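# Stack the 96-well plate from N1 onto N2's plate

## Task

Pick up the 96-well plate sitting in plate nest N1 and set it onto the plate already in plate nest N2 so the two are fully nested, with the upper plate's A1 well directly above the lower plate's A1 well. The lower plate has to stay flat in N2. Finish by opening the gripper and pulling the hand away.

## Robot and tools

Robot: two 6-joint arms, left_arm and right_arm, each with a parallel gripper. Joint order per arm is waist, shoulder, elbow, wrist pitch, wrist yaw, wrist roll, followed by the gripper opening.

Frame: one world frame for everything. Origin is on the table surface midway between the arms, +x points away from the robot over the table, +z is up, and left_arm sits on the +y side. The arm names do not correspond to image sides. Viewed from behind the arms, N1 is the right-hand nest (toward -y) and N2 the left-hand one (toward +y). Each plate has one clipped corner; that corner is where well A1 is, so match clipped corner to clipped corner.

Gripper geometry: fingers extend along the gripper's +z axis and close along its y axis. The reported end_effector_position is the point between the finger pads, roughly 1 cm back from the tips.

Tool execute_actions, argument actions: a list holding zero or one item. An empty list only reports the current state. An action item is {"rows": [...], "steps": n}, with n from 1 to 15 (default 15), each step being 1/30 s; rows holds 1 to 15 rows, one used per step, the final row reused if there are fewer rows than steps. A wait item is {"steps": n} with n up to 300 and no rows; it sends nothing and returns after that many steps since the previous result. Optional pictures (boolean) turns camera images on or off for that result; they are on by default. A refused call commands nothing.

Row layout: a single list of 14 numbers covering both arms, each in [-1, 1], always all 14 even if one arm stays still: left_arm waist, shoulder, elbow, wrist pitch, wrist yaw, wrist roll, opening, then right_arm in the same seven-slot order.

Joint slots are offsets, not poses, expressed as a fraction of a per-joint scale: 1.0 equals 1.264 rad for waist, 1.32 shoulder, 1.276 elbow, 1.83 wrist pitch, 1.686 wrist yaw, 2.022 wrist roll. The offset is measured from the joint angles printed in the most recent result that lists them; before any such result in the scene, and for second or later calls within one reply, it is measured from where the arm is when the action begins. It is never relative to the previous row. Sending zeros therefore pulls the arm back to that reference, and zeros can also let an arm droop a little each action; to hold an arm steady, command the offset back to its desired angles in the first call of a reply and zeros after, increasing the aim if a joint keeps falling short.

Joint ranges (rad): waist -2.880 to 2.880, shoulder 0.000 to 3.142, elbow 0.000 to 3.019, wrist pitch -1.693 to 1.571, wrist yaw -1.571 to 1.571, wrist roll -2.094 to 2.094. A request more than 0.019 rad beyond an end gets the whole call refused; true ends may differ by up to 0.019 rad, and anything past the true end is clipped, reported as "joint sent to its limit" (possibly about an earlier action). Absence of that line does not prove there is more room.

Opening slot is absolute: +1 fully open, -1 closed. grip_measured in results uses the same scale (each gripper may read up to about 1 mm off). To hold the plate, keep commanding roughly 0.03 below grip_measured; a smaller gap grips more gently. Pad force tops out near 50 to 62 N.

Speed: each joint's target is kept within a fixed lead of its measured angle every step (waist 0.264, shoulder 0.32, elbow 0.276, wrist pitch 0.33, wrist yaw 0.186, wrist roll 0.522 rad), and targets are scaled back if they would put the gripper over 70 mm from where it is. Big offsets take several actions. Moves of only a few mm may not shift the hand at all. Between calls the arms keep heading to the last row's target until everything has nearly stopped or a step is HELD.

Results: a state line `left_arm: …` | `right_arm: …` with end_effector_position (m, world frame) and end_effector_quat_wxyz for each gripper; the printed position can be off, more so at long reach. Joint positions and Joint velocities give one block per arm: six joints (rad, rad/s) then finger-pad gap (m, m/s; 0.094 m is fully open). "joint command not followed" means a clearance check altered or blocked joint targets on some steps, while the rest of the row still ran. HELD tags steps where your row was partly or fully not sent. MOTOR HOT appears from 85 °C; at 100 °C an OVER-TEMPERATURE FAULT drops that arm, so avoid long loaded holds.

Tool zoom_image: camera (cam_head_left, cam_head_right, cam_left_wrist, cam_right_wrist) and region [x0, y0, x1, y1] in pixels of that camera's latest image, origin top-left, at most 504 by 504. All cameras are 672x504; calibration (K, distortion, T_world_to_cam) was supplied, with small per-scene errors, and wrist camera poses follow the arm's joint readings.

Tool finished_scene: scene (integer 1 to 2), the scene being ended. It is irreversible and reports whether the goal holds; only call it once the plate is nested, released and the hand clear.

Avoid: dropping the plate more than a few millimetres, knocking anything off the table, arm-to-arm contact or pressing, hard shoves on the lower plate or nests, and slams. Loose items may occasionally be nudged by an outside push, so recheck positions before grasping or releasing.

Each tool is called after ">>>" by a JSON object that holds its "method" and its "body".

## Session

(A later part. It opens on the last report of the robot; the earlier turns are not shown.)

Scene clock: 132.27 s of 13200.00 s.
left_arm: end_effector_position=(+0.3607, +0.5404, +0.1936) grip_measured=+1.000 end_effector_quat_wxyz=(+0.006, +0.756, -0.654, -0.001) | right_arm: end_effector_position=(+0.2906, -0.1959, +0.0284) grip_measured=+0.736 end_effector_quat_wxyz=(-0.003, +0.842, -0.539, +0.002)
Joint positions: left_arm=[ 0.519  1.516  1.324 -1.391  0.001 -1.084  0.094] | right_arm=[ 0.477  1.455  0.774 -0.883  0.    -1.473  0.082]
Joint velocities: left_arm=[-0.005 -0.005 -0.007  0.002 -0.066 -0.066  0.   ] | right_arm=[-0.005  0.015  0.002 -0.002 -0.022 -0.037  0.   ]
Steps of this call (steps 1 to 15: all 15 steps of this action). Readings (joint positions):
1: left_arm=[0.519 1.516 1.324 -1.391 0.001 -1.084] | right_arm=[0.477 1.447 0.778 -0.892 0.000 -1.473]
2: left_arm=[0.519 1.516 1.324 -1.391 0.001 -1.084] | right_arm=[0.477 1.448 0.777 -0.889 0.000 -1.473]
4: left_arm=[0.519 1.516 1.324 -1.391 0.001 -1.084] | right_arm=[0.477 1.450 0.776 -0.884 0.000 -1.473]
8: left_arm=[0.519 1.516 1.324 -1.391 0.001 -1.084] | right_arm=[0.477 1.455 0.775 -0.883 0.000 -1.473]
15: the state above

One smaller step, then open.

>>> {"method": "execute_actions", "body": {"actions": [{"rows":[[0,0,0,0,0,0,1,0,0.019,-0.008,0.008,0,0,0.705],[0,0,0,0,0,0,1,0,0.019,-0.008,0.008,0,0,0.705],[0,0,0,0,0,0,1,0,0.019,-0.008,0.008,0,0,0.705],[0,0,0,0,0,0,1,0,0.019,-0.008,0.008,0,0,0.705],[0,0,0,0,0,0,1,0,0.019,-0.008,0.008,0,0,0.705],[0,0,0,0,0,0,1,0,0.019,-0.008,0.008,0,0,0.705],[0,0,0,0,0,0,1,0,0.019,-0.008,0.008,0,0,0.705],[0,0,0,0,0,0,1,0,0.019,-0.008,0.008,0,0,0.705],[0,0,0,0,0,0,1,0,0.019,-0.008,0.008,0,0,0.74],[0,0,0,0,0,0,1,0,0.019,-0.008,0.008,0,0,0.78],[0,0,0,0,0,0,1,0,0.019,-0.008,0.008,0,0,0.85],[0,0,0,0,0,0,1,0,0.019,-0.008,0.008,0,0,1]]}]}}

>>> {"method": "execute_actions", "body": {"actions": [{"rows":[[0,0,0,0,0,0,1,0,0,0,0,0,0,1],[0,0,0,0,0,0,1,0,0,0,0,0,0,1],[0,0,0,0,0,0,1,0,0,0,0,0,0,1],[0,0,0,0,0,0,1,0,-0.012,0.03,-0.012,0,0,1],[0,0,0,0,0,0,1,0,-0.02,0.038,-0.024,0,0,1],[0,0,0,0,0,0,1,0,-0.028,0.046,-0.036,0,0,1],[0,0,0,0,0,0,1,0,-0.036,0.054,-0.048,0,0,1],[0,0,0,0,0,0,1,0,-0.044,0.062,-0.06,0,0,1],[0,0,0,0,0,0,1,0,-0.052,0.07,-0.072,0,0,1],[0,0,0,0,0,0,1,0,-0.062,0.078,-0.086,0,0,1],[0,0,0,0,0,0,1,0,-0.072,0.085,-0.1,0,0,1]]}], "pictures": false}}

>>> {"method": "execute_actions", "body": {"actions": [{"rows":[[-0.05,0,0,0,0,0.05,1,-0.05,0,0.03,0,0,0,1],[-0.12,0,0,0,0,0.1,1,-0.12,0,0.03,0,0,0,1],[-0.2,0,0,0,0,0.2,1,-0.2,0,0.03,0,0,0,1],[-0.7,0,0,0,0,0.5,1,-0.95,0,0.03,0,0,0,1]]}], "pictures": false}}

>>> {"method": "execute_actions", "body": {"actions": [{"steps":20}]}}

Scene clock: 145.07 s of 13200.00 s.
left_arm: end_effector_position=(+0.3607, +0.5404, +0.1936) grip_measured=+1.000 end_effector_quat_wxyz=(+0.006, +0.756, -0.654, -0.001) | right_arm: end_effector_position=(+0.2912, -0.1955, +0.0269) grip_measured=+1.000 end_effector_quat_wxyz=(-0.004, +0.842, -0.539, +0.002)
Joint positions: left_arm=[ 0.519  1.516  1.324 -1.391  0.001 -1.084  0.094] | right_arm=[ 0.477  1.459  0.774 -0.878  0.    -1.473  0.094]
Joint velocities: left_arm=[-0.015  0.005 -0.007 -0.012  0.007  0.022  0.   ] | right_arm=[-0.005 -0.015  0.017 -0.022  0.007  0.051  0.   ]
Steps of this call (steps 1 to 15: the robot went on to your last target; steps 16 to 90: nothing new was sent; then 9.30 s passed at rest; steps 91 to 105: all 15 steps of this action). Readings (joint positions):
91: left_arm=[0.519 1.516 1.324 -1.391 0.001 -1.084] | right_arm=[0.477 1.455 0.774 -0.882 0.000 -1.473]
92: left_arm=[0.519 1.516 1.324 -1.391 0.001 -1.084] | right_arm=[0.477 1.455 0.774 -0.880 0.000 -1.473]
94: left_arm=[0.519 1.516 1.324 -1.391 0.001 -1.084] | right_arm=[0.477 1.457 0.774 -0.878 0.000 -1.473]
98: left_arm=[0.519 1.516 1.324 -1.391 0.001 -1.084] | right_arm=[0.477 1.459 0.774 -0.878 0.000 -1.473]
105: the state above
camera_calibration (this result's frames):
cam_left_wrist: T_world_to_cam=[[0.989794, 0.141296, -0.0185422, -0.429509], [0.12498, -0.798163, 0.589335, 0.276158], [0.068471, -0.585637, -0.807676, 0.570912], [0, 0, 0, 1]] pos_world=[0.35152, 0.615454, 0.290399]
cam_right_wrist: T_world_to_cam=[[0.902952, 0.42974, 0.000982083, -0.175812], [0.348927, -0.73448, 0.582056, -0.257739], [0.250854, -0.525226, -0.813148, -0.0313196], [0, 0, 0, 1]] pos_world=[0.256538, -0.1302, 0.124724]

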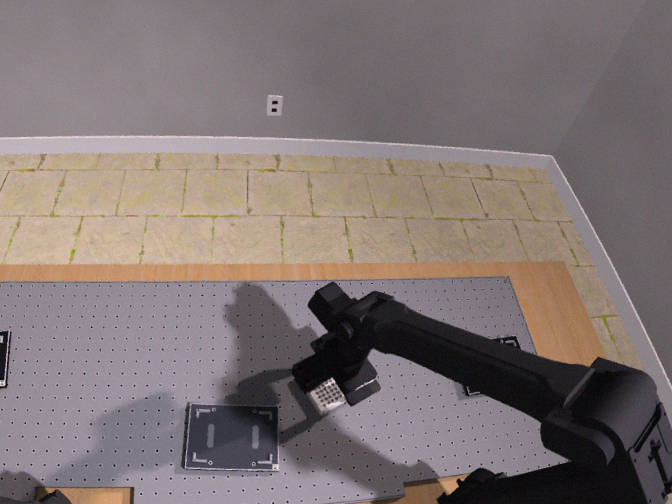

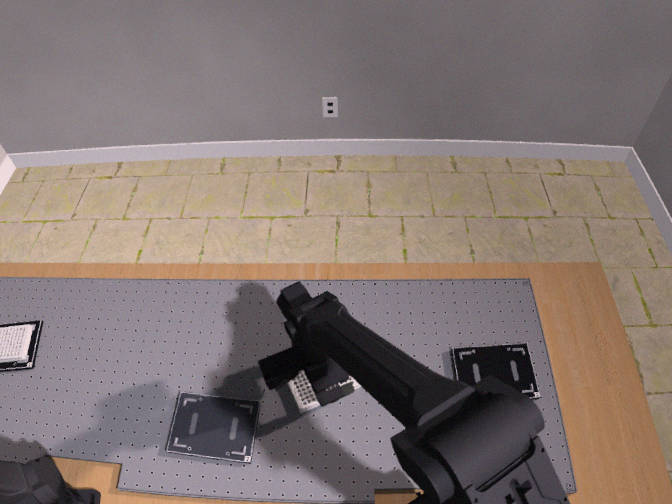

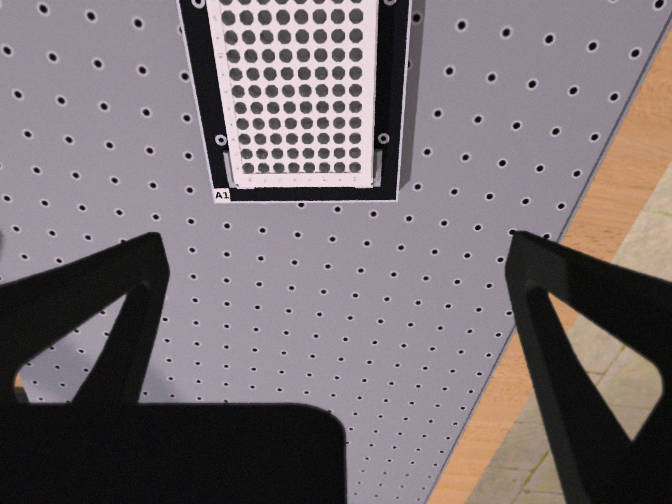

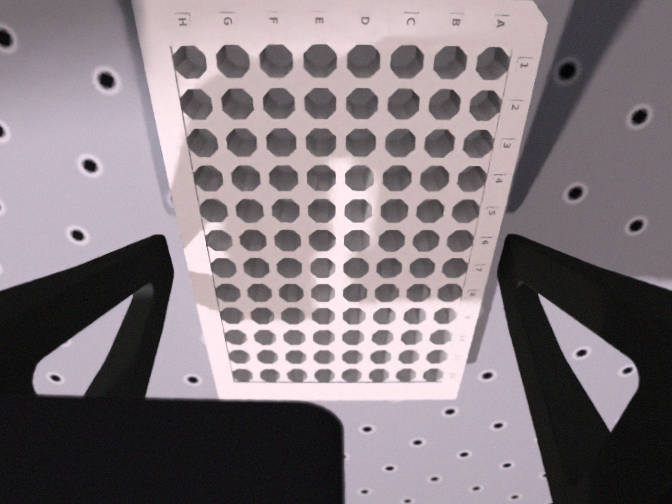

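Scene clock: 145.57 s of 13200.00 s.
left_arm: end_effector_position=(+0.3607, +0.5404, +0.1936) grip_measured=+1.000 end_effector_quat_wxyz=(+0.006, +0.756, -0.654, -0.001) | right_arm: end_effector_position=(+0.2900, -0.1962, +0.0810) grip_measured=+1.000 end_effector_quat_wxyz=(-0.004, +0.842, -0.539, +0.002)
Joint positions: left_arm=[ 0.519  1.516  1.324 -1.391  0.001 -1.084  0.094] | right_arm=[ 0.477  1.36   0.845 -1.047  0.    -1.473  0.094]
Joint velocities: left_arm=[-0.015 -0.005  0.007 -0.002 -0.037 -0.051  0.   ] | right_arm=[-0.015 -0.22   0.134 -0.066 -0.007 -0.007  0.   ]
Steps of this call (steps 1 to 15: all 15 steps of this action). Readings (joint positions):
1: left_arm=[0.519 1.516 1.324 -1.391 0.001 -1.084] | right_arm=[0.477 1.459 0.774 -0.878 0.000 -1.473]
2: left_arm=[0.519 1.516 1.324 -1.391 0.001 -1.084] | right_arm=[0.477 1.459 0.774 -0.878 0.000 -1.473]
4: left_arm=[0.519 1.516 1.324 -1.391 0.001 -1.084] | right_arm=[0.477 1.459 0.774 -0.880 0.000 -1.473]
8: left_arm=[0.519 1.516 1.324 -1.391 0.001 -1.084] | right_arm=[0.477 1.441 0.786 -0.941 0.000 -1.473]
15: the state above

Scene clock: 146.07 s of 13200.00 s.
left_arm: end_effector_position=(+0.4448, +0.2599, +0.1936) grip_measured=+1.000 end_effector_quat_wxyz=(-0.006, -0.156, +0.988, +0.003) | right_arm: end_effector_position=(+0.3184, -0.4892, +0.0866) grip_measured=+1.000 end_effector_quat_wxyz=(+0.009, -0.531, +0.847, -0.009)
Joint positions: left_arm=[-0.159  1.516  1.324 -1.391 -0.003 -0.36   0.094] | right_arm=[-0.406  1.349  0.851 -1.047 -0.003 -1.473  0.094]
Joint velocities: left_arm=[-1.724 -0.005  0.002 -0.007 -0.037  0.93   0.   ] | right_arm=[-2.164  0.005 -0.012  0.017  0.022 -0.066  0.   ]
Steps of this call (steps 1 to 15: all 15 steps of this action). Readings (joint positions):
1: left_arm=[0.516 1.516 1.324 -1.391 0.000 -1.070] | right_arm=[0.473 1.354 0.849 -1.047 -0.000 -1.473]
2: left_arm=[0.502 1.516 1.324 -1.391 -0.002 -1.039] | right_arm=[0.457 1.350 0.850 -1.047 -0.002 -1.473]
4: left_arm=[0.444 1.516 1.324 -1.391 -0.003 -0.941] | right_arm=[0.376 1.349 0.851 -1.047 -0.004 -1.473]
8: left_arm=[0.249 1.516 1.324 -1.391 -0.003 -0.709] | right_arm=[0.112 1.349 0.851 -1.047 -0.004 -1.473]
15: the state above

Scene clock: 146.73 s of 13200.00 s.
left_arm: end_effector_position=(+0.4318, +0.1727, +0.1936) grip_measured=+1.000 end_effector_quat_wxyz=(-0.006, +0.077, +0.997, +0.000) | right_arm: end_effector_position=(+0.2644, -0.5851, +0.0866) grip_measured=+1.000 end_effector_quat_wxyz=(+0.005, -0.391, +0.920, -0.012)
Joint positions: left_arm=[-0.358  1.516  1.324 -1.391  0.002 -0.091  0.094] | right_arm=[-0.722  1.349  0.851 -1.047  0.003 -1.473  0.094]
Joint velocities: left_arm=[-0.015  0.005  0.007 -0.022  0.022 -0.037  0.   ] | right_arm=[-0.005  0.005 -0.002  0.017 -0.007  0.007  0.   ]
Steps of this call (steps 1 to 20: the robot went on to your last target). Readings (joint positions):
1: left_arm=[-0.219 1.516 1.324 -1.391 -0.003 -0.321] | right_arm=[-0.480 1.349 0.851 -1.047 -0.003 -1.473]
2: left_arm=[-0.278 1.516 1.324 -1.391 -0.002 -0.276] | right_arm=[-0.555 1.349 0.851 -1.047 -0.003 -1.473]
4: left_arm=[-0.377 1.516 1.324 -1.391 0.003 -0.207] | right_arm=[-0.691 1.349 0.851 -1.047 0.000 -1.473]
8: left_arm=[-0.430 1.516 1.324 -1.391 0.006 -0.133] | right_arm=[-0.780 1.349 0.851 -1.047 0.004 -1.473]
20: the state above
camera_calibration (this result's frames):
cam_left_wrist: T_world_to_cam=[[-0.156374, -0.987671, -0.00728603, 0.23974], [-0.795126, 0.121506, 0.594148, 0.211349], [-0.585937, 0.0987024, -0.804323, 0.514459], [0, 0, 0, 1]] pos_world=[0.506978, 0.160326, 0.289965]
cam_right_wrist: T_world_to_cam=[[0.728535, -0.684744, 0.0190396, -0.591741], [-0.564679, -0.584593, 0.582571, -0.240031], [-0.387782, -0.435175, -0.812556, 0.040869], [0, 0, 0, 1]] pos_world=[0.311412, -0.527726, 0.18431]

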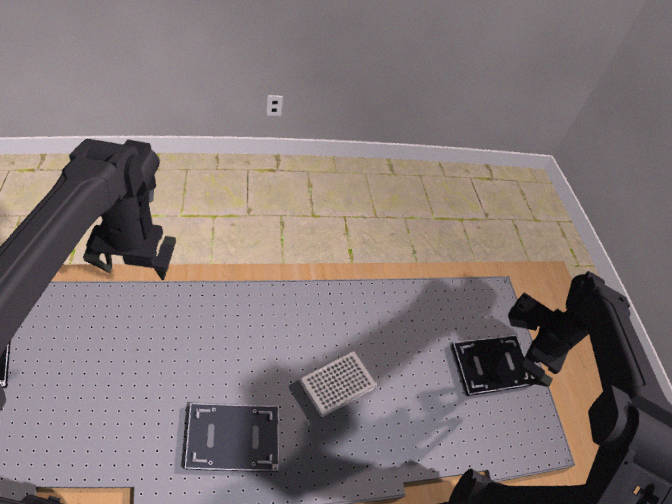

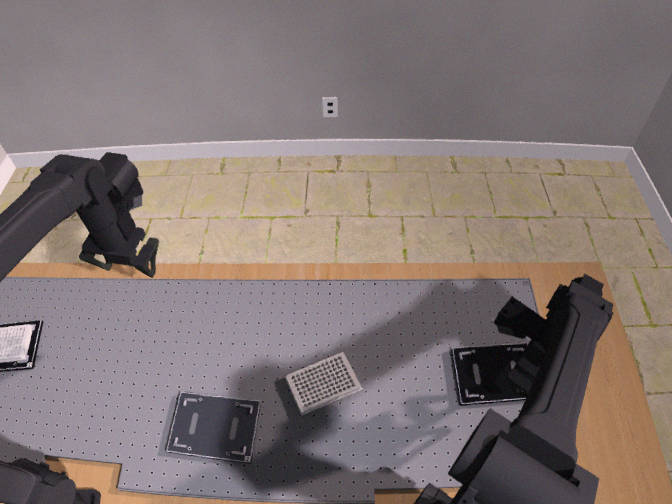

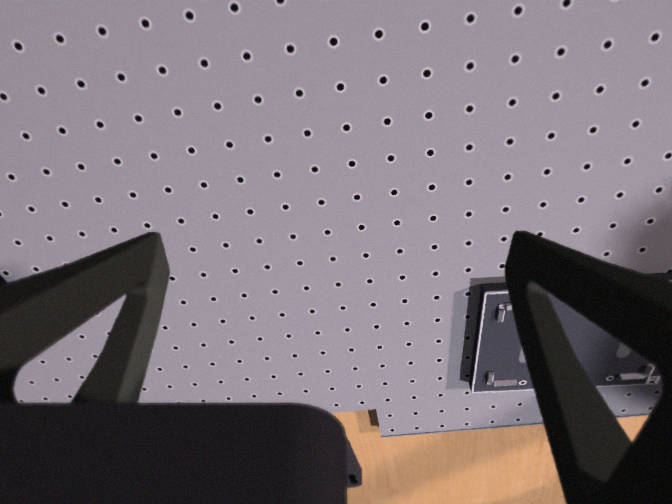

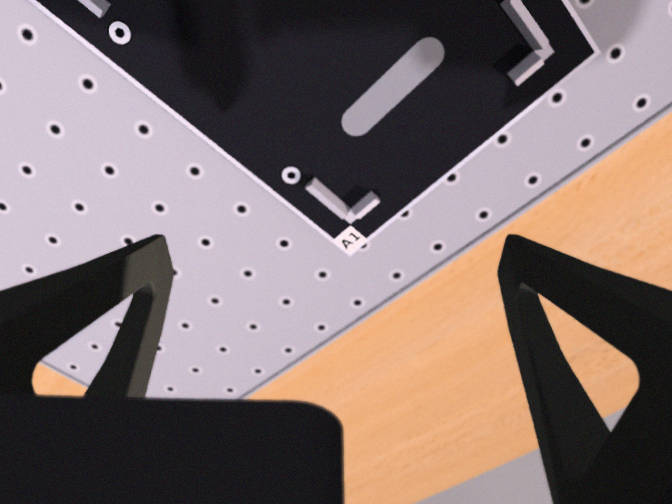

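>>> {"method": "execute_actions", "body": {"actions": [{"rows":[[-0.05,0.02,0.03,0.01,0,0.02,1,0,0,0,0,0,0,1],[-0.12,0.04,0.05,0.02,0,0.04,1,0,0,0,0,0,0,1],[-0.2,0.06,0.07,0.03,0,0.06,1,0,0,0,0,0,0,1],[-0.3,0.08,0.09,0.04,0,0.08,1,0,0,0,0,0,0,1],[-0.4,0.11,0.1,0.05,0,0.1,1,0,0,0,0,0,0,1],[-0.5,0.14,0.11,0.06,0,0.1,1,0,0,0,0,0,0,1],[-0.62,0.17,0.12,0.07,0,0.1,1,0,0,0,0,0,0,1],[-0.62,0.2,0.13,0.09,0,0.1,1,0,0,0,0,0,0,1],[-0.62,0.23,0.14,0.11,0,0.1,1,0,0,0,0,0,0,1],[-0.62,0.27,0.145,0.126,0,0.1,1,0,0,0,0,0,0,1]]}], "pictures": false}}

>>> {"method": "execute_actions", "body": {"actions": [{"steps":25}]}}

Scene clock: 157.20 s of 13200.00 s.
left_arm: end_effector_position=(+0.3786, -0.0722, +0.1054) grip_measured=+1.000 end_effector_quat_wxyz=(-0.011, +0.382, +0.924, +0.005) | right_arm: end_effector_position=(+0.2644, -0.5851, +0.0866) grip_measured=+1.000 end_effector_quat_wxyz=(+0.005, -0.391, +0.920, -0.012)
Joint positions: left_arm=[-0.868  1.771  1.404 -1.227 -0.002  0.028  0.094] | right_arm=[-0.722  1.349  0.851 -1.047  0.003 -1.473  0.094]
Joint velocities: left_arm=[-1.158  0.64   0.042  0.286  0.007  0.168  0.   ] | right_arm=[-0.005 -0.005 -0.017 -0.022 -0.022 -0.037  0.   ]
Steps of this call (steps 1 to 15: the robot went on to your last target; steps 16 to 90: nothing new was sent; then 6.97 s passed at rest; steps 91 to 105: all 15 steps of this action). Readings (joint positions):
91: left_arm=[-0.362 1.516 1.324 -1.390 0.001 -0.085] | right_arm=[-0.722 1.349 0.851 -1.047 0.003 -1.473]
92: left_arm=[-0.375 1.520 1.325 -1.388 -0.001 -0.076] | right_arm=[-0.722 1.349 0.851 -1.047 0.003 -1.473]
94: left_arm=[-0.429 1.532 1.332 -1.376 -0.002 -0.057] | right_arm=[-0.722 1.349 0.851 -1.047 0.003 -1.473]
98: left_arm=[-0.590 1.594 1.361 -1.337 -0.002 -0.013] | right_arm=[-0.722 1.349 0.851 -1.047 0.003 -1.473]
105: the state above

Scene clock: 158.03 s of 13200.00 s.
left_arm: end_effector_position=(+0.2897, -0.1860, +0.0695) grip_measured=+1.000 end_effector_quat_wxyz=(-0.009, +0.529, +0.849, +0.003) | right_arm: end_effector_position=(+0.2644, -0.5851, +0.0866) grip_measured=+1.000 end_effector_quat_wxyz=(+0.005, -0.391, +0.920, -0.012)
Joint positions: left_arm=[-1.132  1.882  1.464 -1.171  0.003  0.095  0.094] | right_arm=[-0.722  1.349  0.851 -1.047  0.003 -1.473  0.094]
Joint velocities: left_arm=[-0.034 -0.005  0.002 -0.012  0.051  0.051  0.   ] | right_arm=[-0.015 -0.005 -0.012 -0.022  0.051 -0.022  0.   ]
Steps of this call (steps 1 to 25: the robot went on to your last target). Readings (joint positions):
1: left_arm=[-0.908 1.791 1.404 -1.218 -0.002 0.033] | right_arm=[-0.722 1.349 0.851 -1.047 0.003 -1.473]
2: left_arm=[-0.950 1.809 1.404 -1.210 -0.002 0.038] | right_arm=[-0.722 1.349 0.851 -1.047 0.003 -1.473]
4: left_arm=[-1.033 1.842 1.410 -1.197 -0.002 0.050] | right_arm=[-0.722 1.349 0.851 -1.047 0.003 -1.473]
8: left_arm=[-1.171 1.882 1.446 -1.174 0.003 0.078] | right_arm=[-0.722 1.349 0.851 -1.047 0.003 -1.473]
25: the state above
camera_calibration (this result's frames):
cam_left_wrist: T_world_to_cam=[[-0.899032, -0.437874, -0.00290876, 0.179447], [-0.352319, 0.719395, 0.598617, 0.198288], [-0.260026, 0.5392, -0.80103, 0.354067], [0, 0, 0, 1]] pos_world=[0.323256, -0.254985, 0.165442]
cam_right_wrist: T_world_to_cam=[[0.728535, -0.684744, 0.0190396, -0.591741], [-0.564679, -0.584593, 0.582571, -0.240031], [-0.387782, -0.435175, -0.812556, 0.040869], [0, 0, 0, 1]] pos_world=[0.311412, -0.527726, 0.18431]

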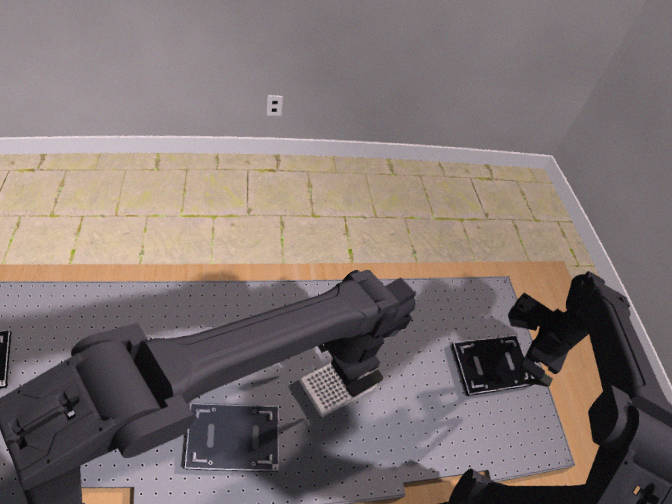

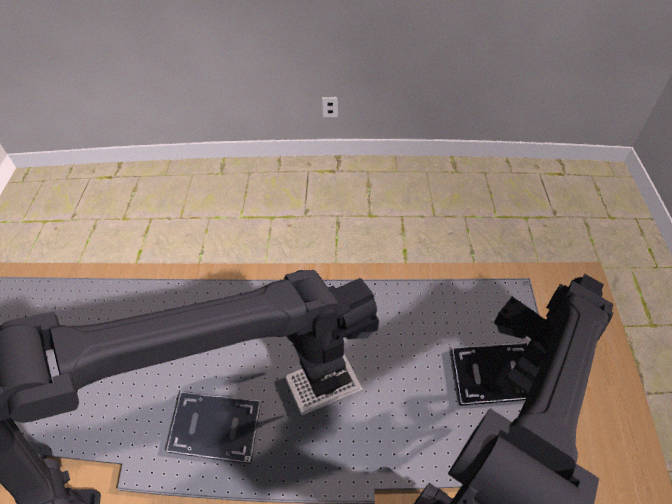

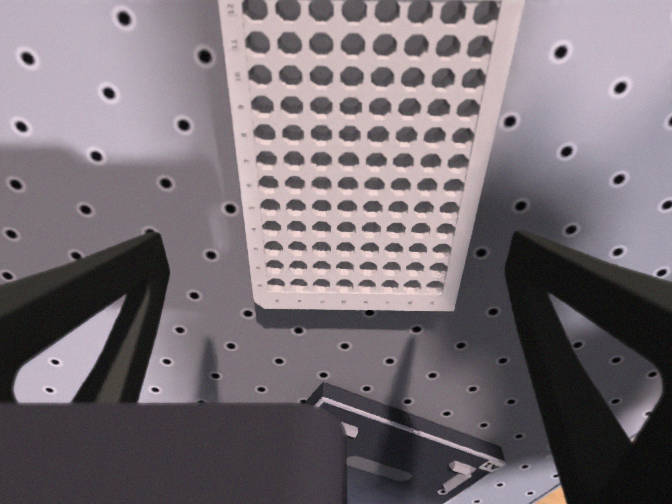

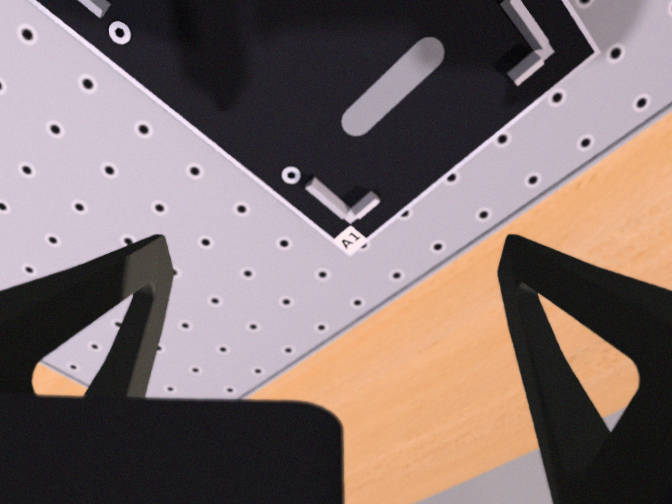

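>>> {"method": "execute_actions", "body": {"actions": [{"rows":[[-0.01,0.015,-0.004,0.015,0,0,1,0,0,0,0,0,0,1],[-0.019,0.025,-0.008,0.03,0,0,1,0,0,0,0,0,0,1],[-0.019,0.04,-0.012,0.048,0,0,1,0,0,0,0,0,0,1]]}]}}

Scene clock: 168.20 s of 13200.00 s.
left_arm: end_effector_position=(+0.2845, -0.1991, +0.0423) grip_measured=+1.000 end_effector_quat_wxyz=(-0.001, +0.538, +0.843, -0.001) | right_arm: end_effector_position=(+0.2644, -0.5851, +0.0866) grip_measured=+1.000 end_effector_quat_wxyz=(+0.005, -0.391, +0.920, -0.012)
Joint positions: left_arm=[-1.152  1.923  1.449 -1.098  0.003  0.096  0.094] | right_arm=[-0.722  1.349  0.851 -1.047  0.003 -1.473  0.094]
Joint velocities: left_arm=[-0.005  0.005 -0.012  0.002 -0.037 -0.007  0.   ] | right_arm=[-0.015 -0.005  0.007 -0.012  0.022  0.022  0.   ]
Steps of this call (steps 1 to 30: the robot went on to your last target; steps 31 to 90: nothing new was sent; then 6.67 s passed at rest; steps 91 to 105: all 15 steps of this action). Readings (joint positions):
91: left_arm=[-1.135 1.882 1.464 -1.169 0.003 0.096] | right_arm=[-0.722 1.349 0.851 -1.047 0.003 -1.473]
92: left_arm=[-1.136 1.883 1.463 -1.160 0.003 0.096] | right_arm=[-0.722 1.349 0.851 -1.047 0.003 -1.473]
94: left_arm=[-1.139 1.888 1.461 -1.125 0.003 0.096] | right_arm=[-0.722 1.349 0.851 -1.047 0.003 -1.473]
98: left_arm=[-1.148 1.911 1.457 -1.099 0.003 0.096] | right_arm=[-0.722 1.349 0.851 -1.047 0.003 -1.473]
105: the state above
camera_calibration (this result's frames):
cam_left_wrist: T_world_to_cam=[[-0.907989, -0.41897, -0.00453768, 0.175386], [-0.342167, 0.735204, 0.585147, 0.222929], [-0.241823, 0.532859, -0.810915, 0.331977], [0, 0, 0, 1]] pos_world=[0.315807, -0.267314, 0.139555]
cam_right_wrist: T_world_to_cam=[[0.728535, -0.684744, 0.0190396, -0.591741], [-0.564679, -0.584593, 0.582571, -0.240031], [-0.387782, -0.435175, -0.812556, 0.040869], [0, 0, 0, 1]] pos_world=[0.311412, -0.527726, 0.18431]

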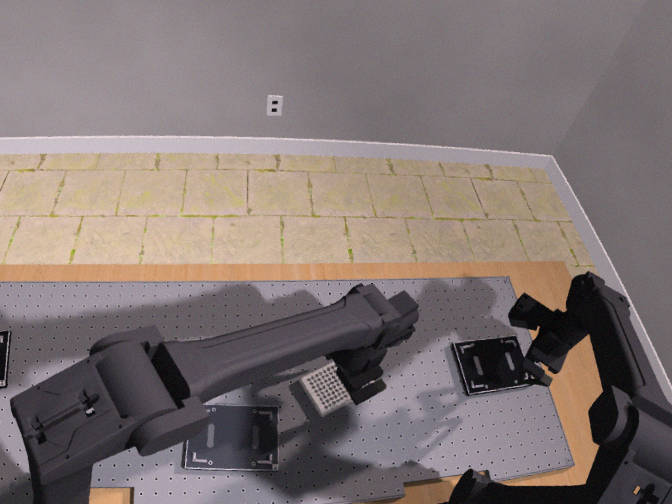

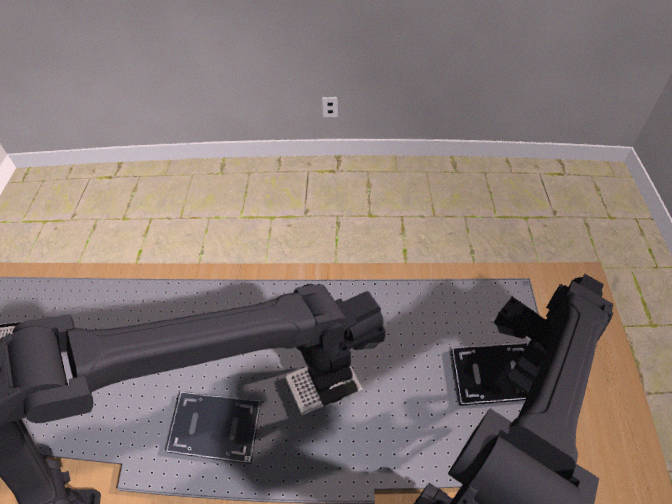

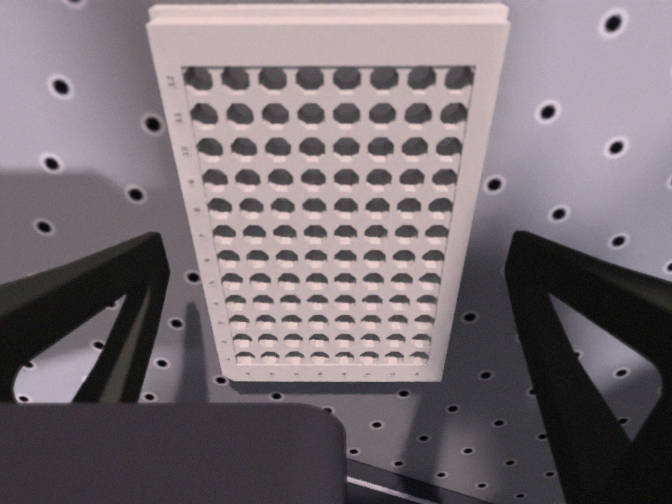

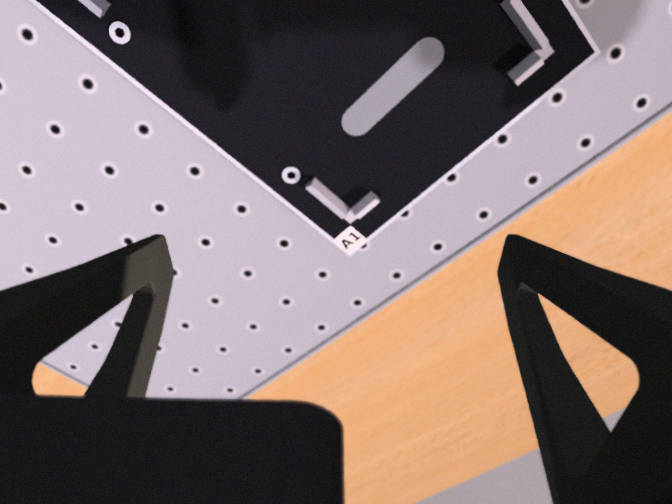

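>>> {"method": "execute_actions", "body": {"actions": [{"rows":[[0.008,0.02,-0.018,0.024,0,0,1,0,0,0,0,0,0,1]]}]}}

Scene clock: 175.17 s of 13200.00 s.
left_arm: end_effector_position=(+0.2846, -0.1964, +0.0310) grip_measured=+1.000 end_effector_quat_wxyz=(-0.001, +0.537, +0.844, -0.001) | right_arm: end_effector_position=(+0.2644, -0.5851, +0.0866) grip_measured=+1.000 end_effector_quat_wxyz=(+0.005, -0.391, +0.920, -0.012)
Joint positions: left_arm=[-1.15   1.931  1.428 -1.069  0.003  0.096  0.094] | right_arm=[-0.722  1.349  0.851 -1.047  0.003 -1.473  0.094]
Joint velocities: left_arm=[ 0.005 -0.015  0.002 -0.002  0.007  0.081  0.   ] | right_arm=[-0.015  0.005  0.002 -0.002 -0.095  0.022  0.   ]
Steps of this call (steps 1 to 15: the robot went on to your last target; steps 16 to 90: nothing new was sent; then 3.47 s passed at rest; steps 91 to 105: all 15 steps of this action). Readings (joint positions):
91: left_arm=[-1.152 1.923 1.446 -1.091 0.003 0.096] | right_arm=[-0.722 1.349 0.851 -1.047 0.003 -1.473]
92: left_arm=[-1.152 1.923 1.442 -1.082 0.003 0.096] | right_arm=[-0.722 1.349 0.851 -1.047 0.003 -1.473]
94: left_arm=[-1.151 1.925 1.435 -1.073 0.003 0.096] | right_arm=[-0.722 1.349 0.851 -1.047 0.003 -1.473]
98: left_arm=[-1.150 1.930 1.428 -1.071 0.003 0.096] | right_arm=[-0.722 1.349 0.851 -1.047 0.003 -1.473]
105: the state above
camera_calibration (this result's frames):
cam_left_wrist: T_world_to_cam=[[-0.906866, -0.421395, -0.004575, 0.17579], [-0.344243, 0.73448, 0.584839, 0.228064], [-0.243088, 0.531945, -0.811137, 0.321605], [0, 0, 0, 1]] pos_world=[0.316106, -0.264507, 0.128289]
cam_right_wrist: T_world_to_cam=[[0.728535, -0.684744, 0.0190396, -0.591741], [-0.564679, -0.584593, 0.582571, -0.240031], [-0.387782, -0.435175, -0.812556, 0.040869], [0, 0, 0, 1]] pos_world=[0.311412, -0.527726, 0.18431]

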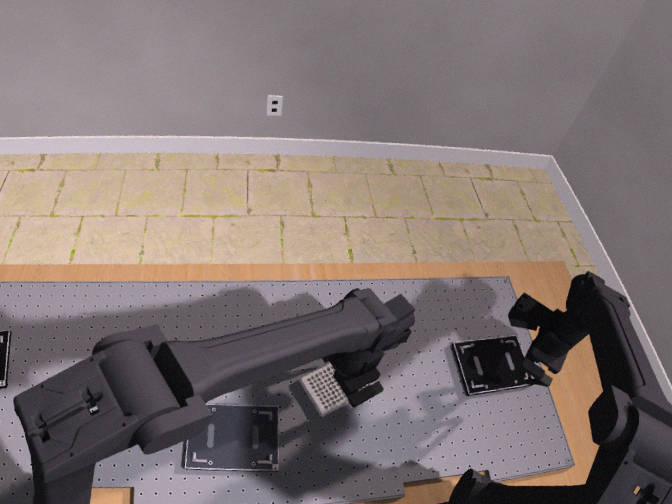

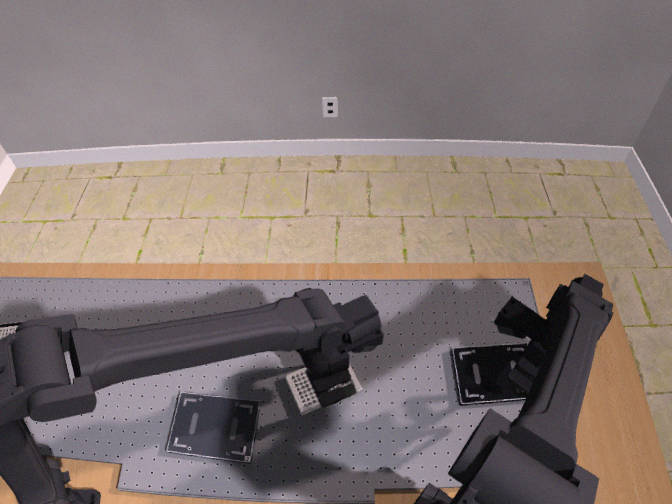

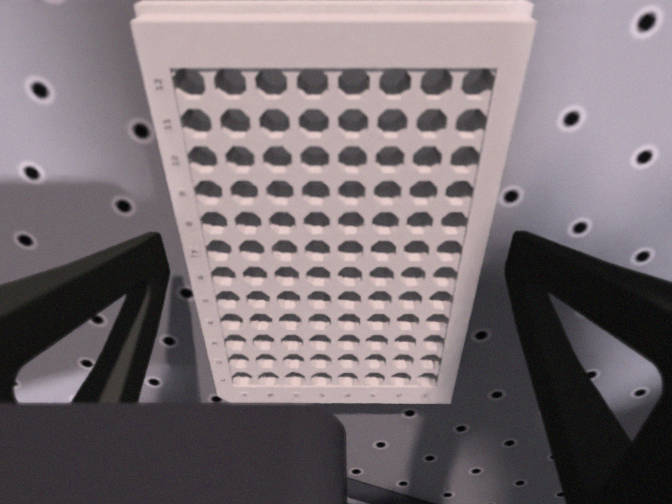

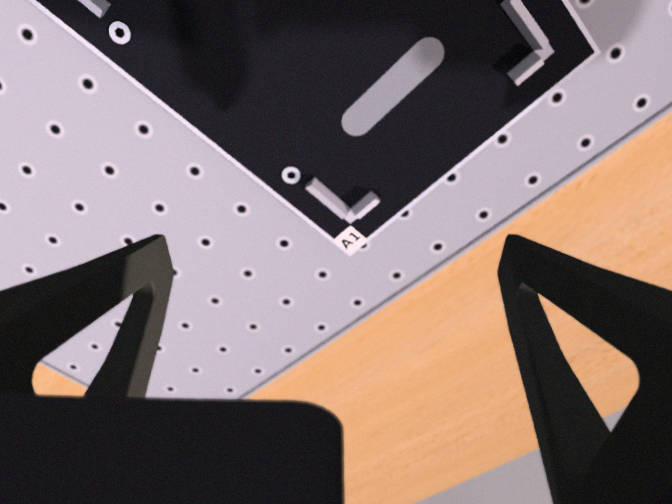

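>>> {"method": "execute_actions", "body": {"actions": [{"rows":[[0,0.024,-0.009,0.017,0,0,1,0,0,0,0,0,0,1]]}]}}

Scene clock: 178.17 s of 13200.00 s.
left_arm: end_effector_position=(+0.2841, -0.1954, +0.0214) grip_measured=+1.000 end_effector_quat_wxyz=(-0.004, +0.537, +0.844, -0.000) | right_arm: end_effector_position=(+0.2644, -0.5851, +0.0866) grip_measured=+1.000 end_effector_quat_wxyz=(+0.005, -0.391, +0.920, -0.012)
Joint positions: left_arm=[-1.15   1.944  1.42  -1.054  0.003  0.096  0.094] | right_arm=[-0.722  1.349  0.851 -1.047  0.003 -1.473  0.094]
Joint velocities: left_arm=[-0.015  0.005 -0.017  0.012  0.022 -0.007  0.   ] | right_arm=[-0.005 -0.015 -0.002 -0.007  0.037  0.007  0.   ]
Steps of this call (steps 1 to 15: the robot went on to your last target; steps 16 to 75: nothing new was sent; steps 76 to 90: all 15 steps of this action). Readings (joint positions):
76: left_arm=[-1.150 1.932 1.427 -1.066 0.003 0.096] | right_arm=[-0.722 1.349 0.851 -1.047 0.003 -1.473]
77: left_arm=[-1.150 1.932 1.426 -1.061 0.003 0.096] | right_arm=[-0.722 1.349 0.851 -1.047 0.003 -1.473]
79: left_arm=[-1.150 1.935 1.424 -1.055 0.003 0.096] | right_arm=[-0.722 1.349 0.851 -1.047 0.003 -1.473]
83: left_arm=[-1.150 1.942 1.421 -1.054 0.003 0.096] | right_arm=[-0.722 1.349 0.851 -1.047 0.003 -1.473]
90: the state above
camera_calibration (this result's frames):
cam_left_wrist: T_world_to_cam=[[-0.906878, -0.421374, -0.00401516, 0.175629], [-0.342536, 0.731586, 0.58945, 0.231655], [-0.245441, 0.535934, -0.807795, 0.314458], [0, 0, 0, 1]] pos_world=[0.315806, -0.263999, 0.118174]
cam_right_wrist: T_world_to_cam=[[0.728535, -0.684744, 0.0190396, -0.591741], [-0.564679, -0.584593, 0.582571, -0.240031], [-0.387782, -0.435175, -0.812556, 0.040869], [0, 0, 0, 1]] pos_world=[0.311412, -0.527726, 0.18431]

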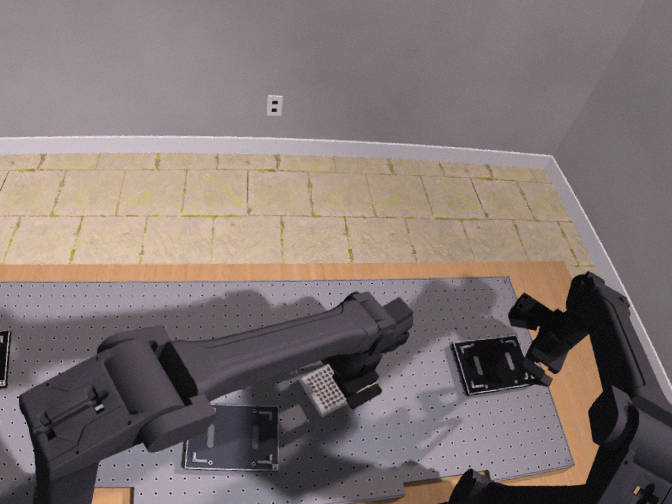

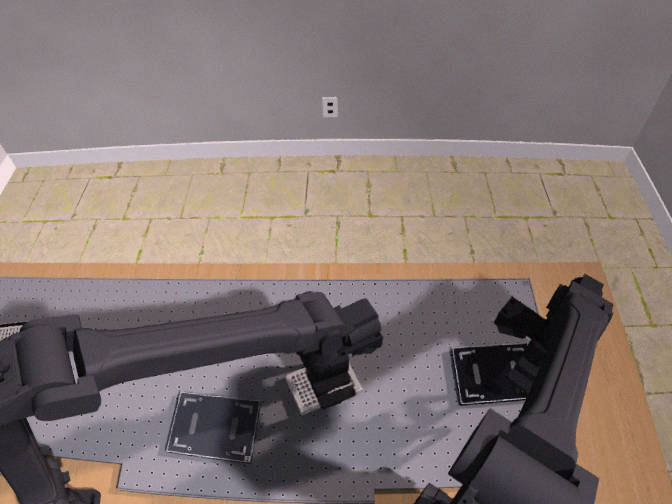

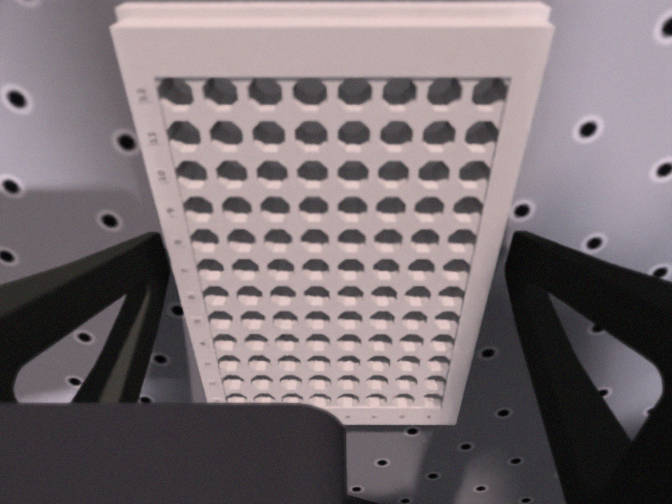

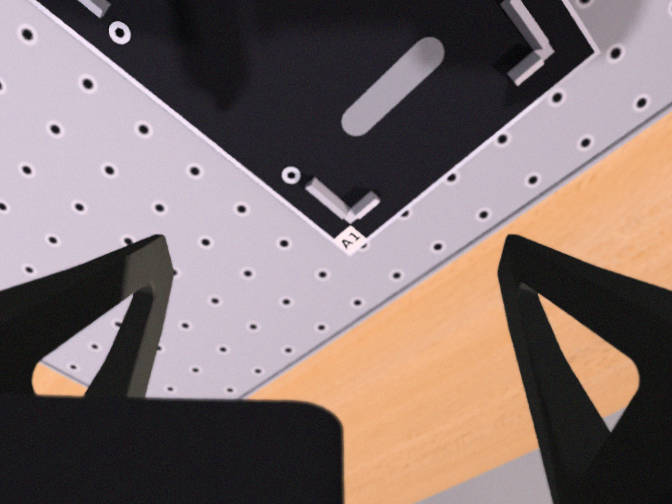

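>>> {"method": "execute_actions", "body": {"actions": [{"rows":[[0,0.017,0,0.012,0,0,1,0,0,0,0,0,0,1],[0,0.017,0,0.012,0,0,1,0,0,0,0,0,0,1],[0,0.017,0,0.012,0,0,1,0,0,0,0,0,0,1],[0,0.017,0,0.012,0,0,0.9,0,0,0,0,0,0,1],[0,0.017,0,0.012,0,0,0.9,0,0,0,0,0,0,1],[0,0.017,0,0.012,0,0,0.85,0,0,0,0,0,0,1],[0,0.017,0,0.012,0,0,0.85,0,0,0,0,0,0,1],[0,0.017,0,0.012,0,0,0.82,0,0,0,0,0,0,1],[0,0.017,0,0.012,0,0,0.82,0,0,0,0,0,0,1],[0,0.017,0,0.012,0,0,0.79,0,0,0,0,0,0,1],[0,0.017,0,0.012,0,0,0.79,0,0,0,0,0,0,1],[0,0.017,0,0.012,0,0,0.76,0,0,0,0,0,0,1],[0,0.017,0,0.012,0,0,0.74,0,0,0,0,0,0,1],[0,0.017,0,0.012,0,0,0.71,0,0,0,0,0,0,1]]}], "pictures": false}}

>>> {"method": "execute_actions", "body": {"actions": [{"steps":10}]}}

Scene clock: 185.60 s of 13200.00 s.
left_arm: end_effector_position=(+0.2849, -0.1968, +0.0213) grip_measured=+0.732 end_effector_quat_wxyz=(-0.001, +0.537, +0.844, -0.002) | right_arm: end_effector_position=(+0.2644, -0.5851, +0.0866) grip_measured=+1.000 end_effector_quat_wxyz=(+0.005, -0.391, +0.920, -0.012)
Joint positions: left_arm=[-1.15   1.944  1.42  -1.047  0.003  0.096  0.081] | right_arm=[-0.722  1.349  0.851 -1.047  0.003 -1.473  0.094]
Joint velocities: left_arm=[-0.005 -0.034 -0.012 -0.017 -0.037 -0.007 -0.001] | right_arm=[-0.015 -0.005 -0.007 -0.002  0.007 -0.037  0.   ]
Steps of this call (steps 1 to 15: the robot went on to your last target; steps 16 to 90: nothing new was sent; then 3.93 s passed at rest; steps 91 to 105: all 15 steps of this action). Readings (joint positions):
91: left_arm=[-1.150 1.944 1.420 -1.052 0.003 0.096] | right_arm=[-0.722 1.349 0.851 -1.047 0.003 -1.473]
92: left_arm=[-1.150 1.944 1.420 -1.050 0.003 0.096] | right_arm=[-0.722 1.349 0.851 -1.047 0.003 -1.473]
94: left_arm=[-1.150 1.944 1.420 -1.048 0.003 0.096] | right_arm=[-0.722 1.349 0.851 -1.047 0.003 -1.473]
98: left_arm=[-1.150 1.944 1.420 -1.047 0.003 0.096] | right_arm=[-0.722 1.349 0.851 -1.047 0.003 -1.473]
105: the state above

Scene clock: 185.93 s of 13200.00 s.
left_arm: end_effector_position=(+0.2849, -0.1968, +0.0213) grip_measured=+0.732 end_effector_quat_wxyz=(-0.001, +0.537, +0.844, -0.002) | right_arm: end_effector_position=(+0.2644, -0.5851, +0.0866) grip_measured=+1.000 end_effector_quat_wxyz=(+0.005, -0.391, +0.920, -0.012)
Joint positions: left_arm=[-1.15   1.944  1.42  -1.047  0.003  0.096  0.081] | right_arm=[-0.722  1.349  0.851 -1.047  0.003 -1.473  0.094]
Joint velocities: left_arm=[-0.015  0.005 -0.007  0.002 -0.037 -0.051  0.001] | right_arm=[ 0.005 -0.005 -0.007 -0.002  0.022  0.022  0.   ]
Steps of this call (steps 1 to 10: the robot went on to your last target). Readings (joint positions):
1: left_arm=[-1.150 1.944 1.420 -1.047 0.003 0.096] | right_arm=[-0.722 1.349 0.851 -1.047 0.003 -1.473]
2: left_arm=[-1.150 1.944 1.420 -1.047 0.003 0.096] | right_arm=[-0.722 1.349 0.851 -1.047 0.003 -1.473]
4: left_arm=[-1.150 1.944 1.420 -1.047 0.003 0.096] | right_arm=[-0.722 1.349 0.851 -1.047 0.003 -1.473]
8: left_arm=[-1.150 1.944 1.420 -1.047 0.003 0.096] | right_arm=[-0.722 1.349 0.851 -1.047 0.003 -1.473]
10: the state above
camera_calibration (this result's frames):
cam_left_wrist: T_world_to_cam=[[-0.906863, -0.4214, -0.00468695, 0.1758], [-0.344583, 0.735056, 0.583914, 0.234401], [-0.242616, 0.531145, -0.811802, 0.31378], [0, 0, 0, 1]] pos_world=[0.316325, -0.264879, 0.118681]
cam_right_wrist: T_world_to_cam=[[0.728535, -0.684744, 0.0190396, -0.591741], [-0.564679, -0.584593, 0.582571, -0.240031], [-0.387782, -0.435175, -0.812556, 0.040869], [0, 0, 0, 1]] pos_world=[0.311412, -0.527726, 0.18431]

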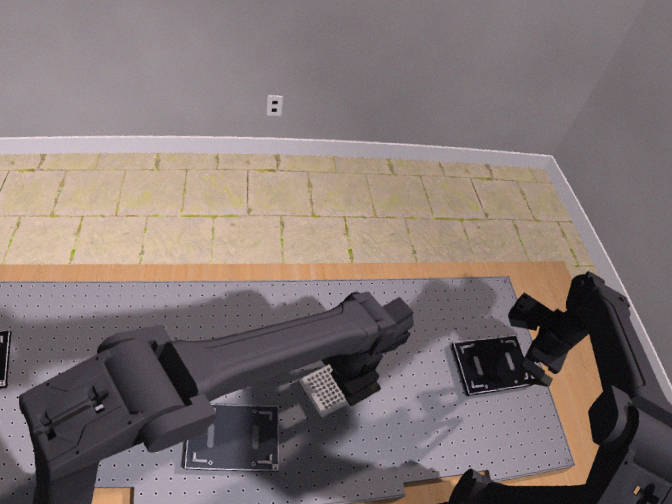

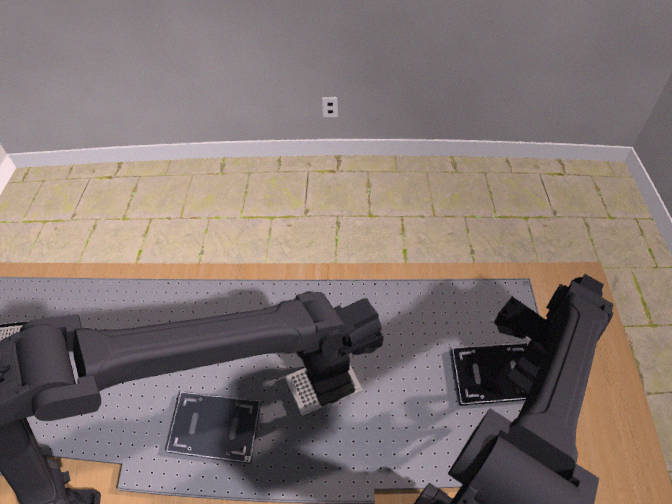

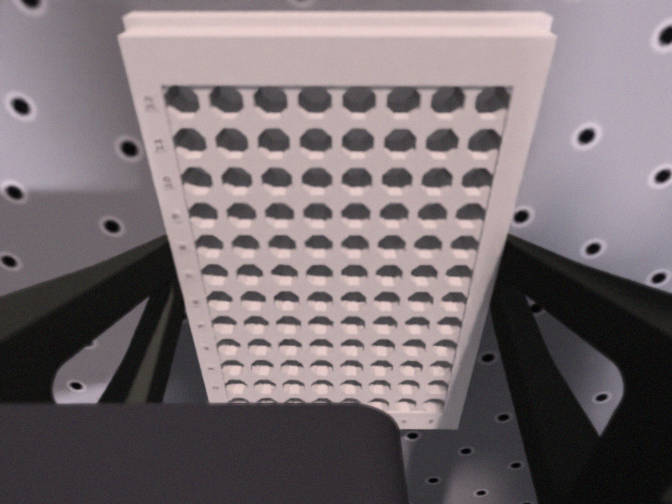

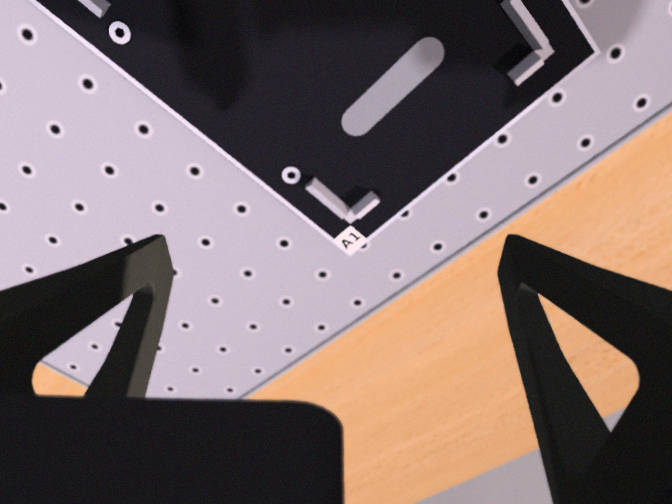

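>>> {"method": "execute_actions", "body": {"actions": [{"rows":[[0,0,0,0,0,0,0.7,0,0,0,0,0,0,1],[0,0,0,0,0,0,0.7,0,0,0,0,0,0,1],[0,-0.02,0,-0.01,0,0,0.7,0,0,0,0,0,0,1],[0,-0.03,0,-0.02,0,0,0.7,0,0,0,0,0,0,1],[0,-0.045,0,-0.03,0,0,0.7,0,0,0,0,0,0,1],[0,-0.06,0,-0.04,0,0,0.7,0,0,0,0,0,0,1],[0,-0.075,0,-0.05,0,0,0.7,0,0,0,0,0,0,1],[0,-0.09,0,-0.06,0,0,0.7,0,0,0,0,0,0,1],[0,-0.105,0,-0.07,0,0,0.7,0,0,0,0,0,0,1],[0,-0.12,0,-0.085,0,0,0.7,0,0,0,0,0,0,1],[0,-0.14,0,-0.1,0,0,0.7,0,0,0,0,0,0,1]]}], "pictures": false}}

>>> {"method": "execute_actions", "body": {"actions": [{"rows":[[0.03,-0.02,0,0,0,-0.02,0.7,0,0,0,0,0,0,1],[0.07,-0.04,0,0,0,-0.04,0.7,0,0,0,0,0,0,1],[0.12,-0.06,-0.03,0,0,-0.06,0.7,0,0,0,0,0,0,1],[0.18,-0.08,-0.06,0,0,-0.09,0.7,0,0,0,0,0,0,1],[0.25,-0.1,-0.09,0,0,-0.13,0.7,0,0,0,0,0,0,1],[0.35,-0.13,-0.12,0,0,-0.2,0.7,0,0,0,0,0,0,1],[0.9,-0.17,-0.18,0,0,-0.4,0.7,0,0,0,0,0,0,1]]}], "pictures": false}}

>>> {"method": "execute_actions", "body": {"actions": [{"steps":25}], "pictures": false}}

Scene clock: 203.13 s of 13200.00 s.
left_arm: end_effector_position=(+0.2685, -0.1689, +0.1115) grip_measured=+0.732 end_effector_quat_wxyz=(+0.002, +0.537, +0.844, -0.003) | right_arm: end_effector_position=(+0.2644, -0.5851, +0.0866) grip_measured=+1.000 end_effector_quat_wxyz=(+0.005, -0.391, +0.920, -0.012)
Joint positions: left_arm=[-1.15   1.764  1.412 -1.212  0.003  0.096  0.081] | right_arm=[-0.722  1.349  0.851 -1.047  0.003 -1.473  0.094]
Joint velocities: left_arm=[-0.015 -0.532  0.012 -0.081  0.007  0.095 -0.001] | right_arm=[-0.015 -0.015 -0.022  0.007 -0.022  0.007  0.   ]
Steps of this call (steps 1 to 15: the robot went on to your last target; steps 16 to 90: nothing new was sent; then 13.70 s passed at rest; steps 91 to 105: all 15 steps of this action). Readings (joint positions):
91: left_arm=[-1.150 1.944 1.420 -1.047 0.003 0.096] | right_arm=[-0.722 1.349 0.851 -1.047 0.003 -1.473]
92: left_arm=[-1.150 1.944 1.420 -1.047 0.003 0.096] | right_arm=[-0.722 1.349 0.851 -1.047 0.003 -1.473]
94: left_arm=[-1.150 1.943 1.420 -1.052 0.003 0.096] | right_arm=[-0.722 1.349 0.851 -1.047 0.003 -1.473]
98: left_arm=[-1.150 1.913 1.415 -1.110 0.003 0.096] | right_arm=[-0.722 1.349 0.851 -1.047 0.003 -1.473]
105: the state above

Scene clock: 203.63 s of 13200.00 s.
left_arm: end_effector_position=(+0.3977, +0.0702, +0.1207) grip_measured=+0.733 end_effector_quat_wxyz=(-0.010, +0.037, +0.999, +0.001) | right_arm: end_effector_position=(+0.2644, -0.5851, +0.0866) grip_measured=+1.000 end_effector_quat_wxyz=(+0.005, -0.391, +0.920, -0.012)
Joint positions: left_arm=[-0.6    1.588  1.208 -1.211  0.007 -0.413  0.081] | right_arm=[-0.722  1.349  0.851 -1.047  0.003 -1.473  0.094]
Joint velocities: left_arm=[ 1.656 -0.044 -0.12  -0.007  0.022 -0.96  -0.001] | right_arm=[-0.005 -0.005 -0.002  0.012 -0.081 -0.066  0.   ]
Steps of this call (steps 1 to 15: all 15 steps of this action). Readings (joint positions):
1: left_arm=[-1.148 1.748 1.412 -1.213 0.003 0.091] | right_arm=[-0.722 1.349 0.851 -1.047 0.003 -1.473]
2: left_arm=[-1.142 1.734 1.412 -1.213 0.005 0.081] | right_arm=[-0.722 1.349 0.851 -1.047 0.003 -1.473]
4: left_arm=[-1.108 1.708 1.400 -1.213 0.007 0.051] | right_arm=[-0.722 1.349 0.851 -1.047 0.003 -1.473]
8: left_arm=[-0.966 1.648 1.320 -1.211 0.007 -0.088] | right_arm=[-0.722 1.349 0.851 -1.047 0.003 -1.473]
15: the state above

Scene clock: 204.47 s of 13200.00 s.
left_arm: end_effector_position=(+0.4402, +0.3194, +0.1264) grip_measured=+0.733 end_effector_quat_wxyz=(-0.005, -0.383, +0.924, +0.000) | right_arm: end_effector_position=(+0.2644, -0.5851, +0.0866) grip_measured=+1.000 end_effector_quat_wxyz=(+0.005, -0.391, +0.920, -0.012)
Joint positions: left_arm=[-0.021  1.555  1.185 -1.211  0.003 -0.696  0.081] | right_arm=[-0.722  1.349  0.851 -1.047  0.003 -1.473  0.094]
Joint velocities: left_arm=[ 0.024 -0.015 -0.012 -0.012 -0.051 -0.007 -0.001] | right_arm=[-0.015  0.015  0.002  0.002 -0.066  0.007  0.   ]
Steps of this call (steps 1 to 25: the robot went on to your last target). Readings (joint positions):
1: left_arm=[-0.542 1.587 1.205 -1.211 0.007 -0.445] | right_arm=[-0.722 1.349 0.851 -1.047 0.003 -1.473]
2: left_arm=[-0.483 1.587 1.203 -1.211 0.007 -0.474] | right_arm=[-0.722 1.349 0.851 -1.047 0.003 -1.473]
4: left_arm=[-0.366 1.587 1.200 -1.211 0.007 -0.521] | right_arm=[-0.722 1.349 0.851 -1.047 0.003 -1.473]
8: left_arm=[-0.130 1.586 1.199 -1.211 0.006 -0.595] | right_arm=[-0.722 1.349 0.851 -1.047 0.003 -1.473]
25: the state above


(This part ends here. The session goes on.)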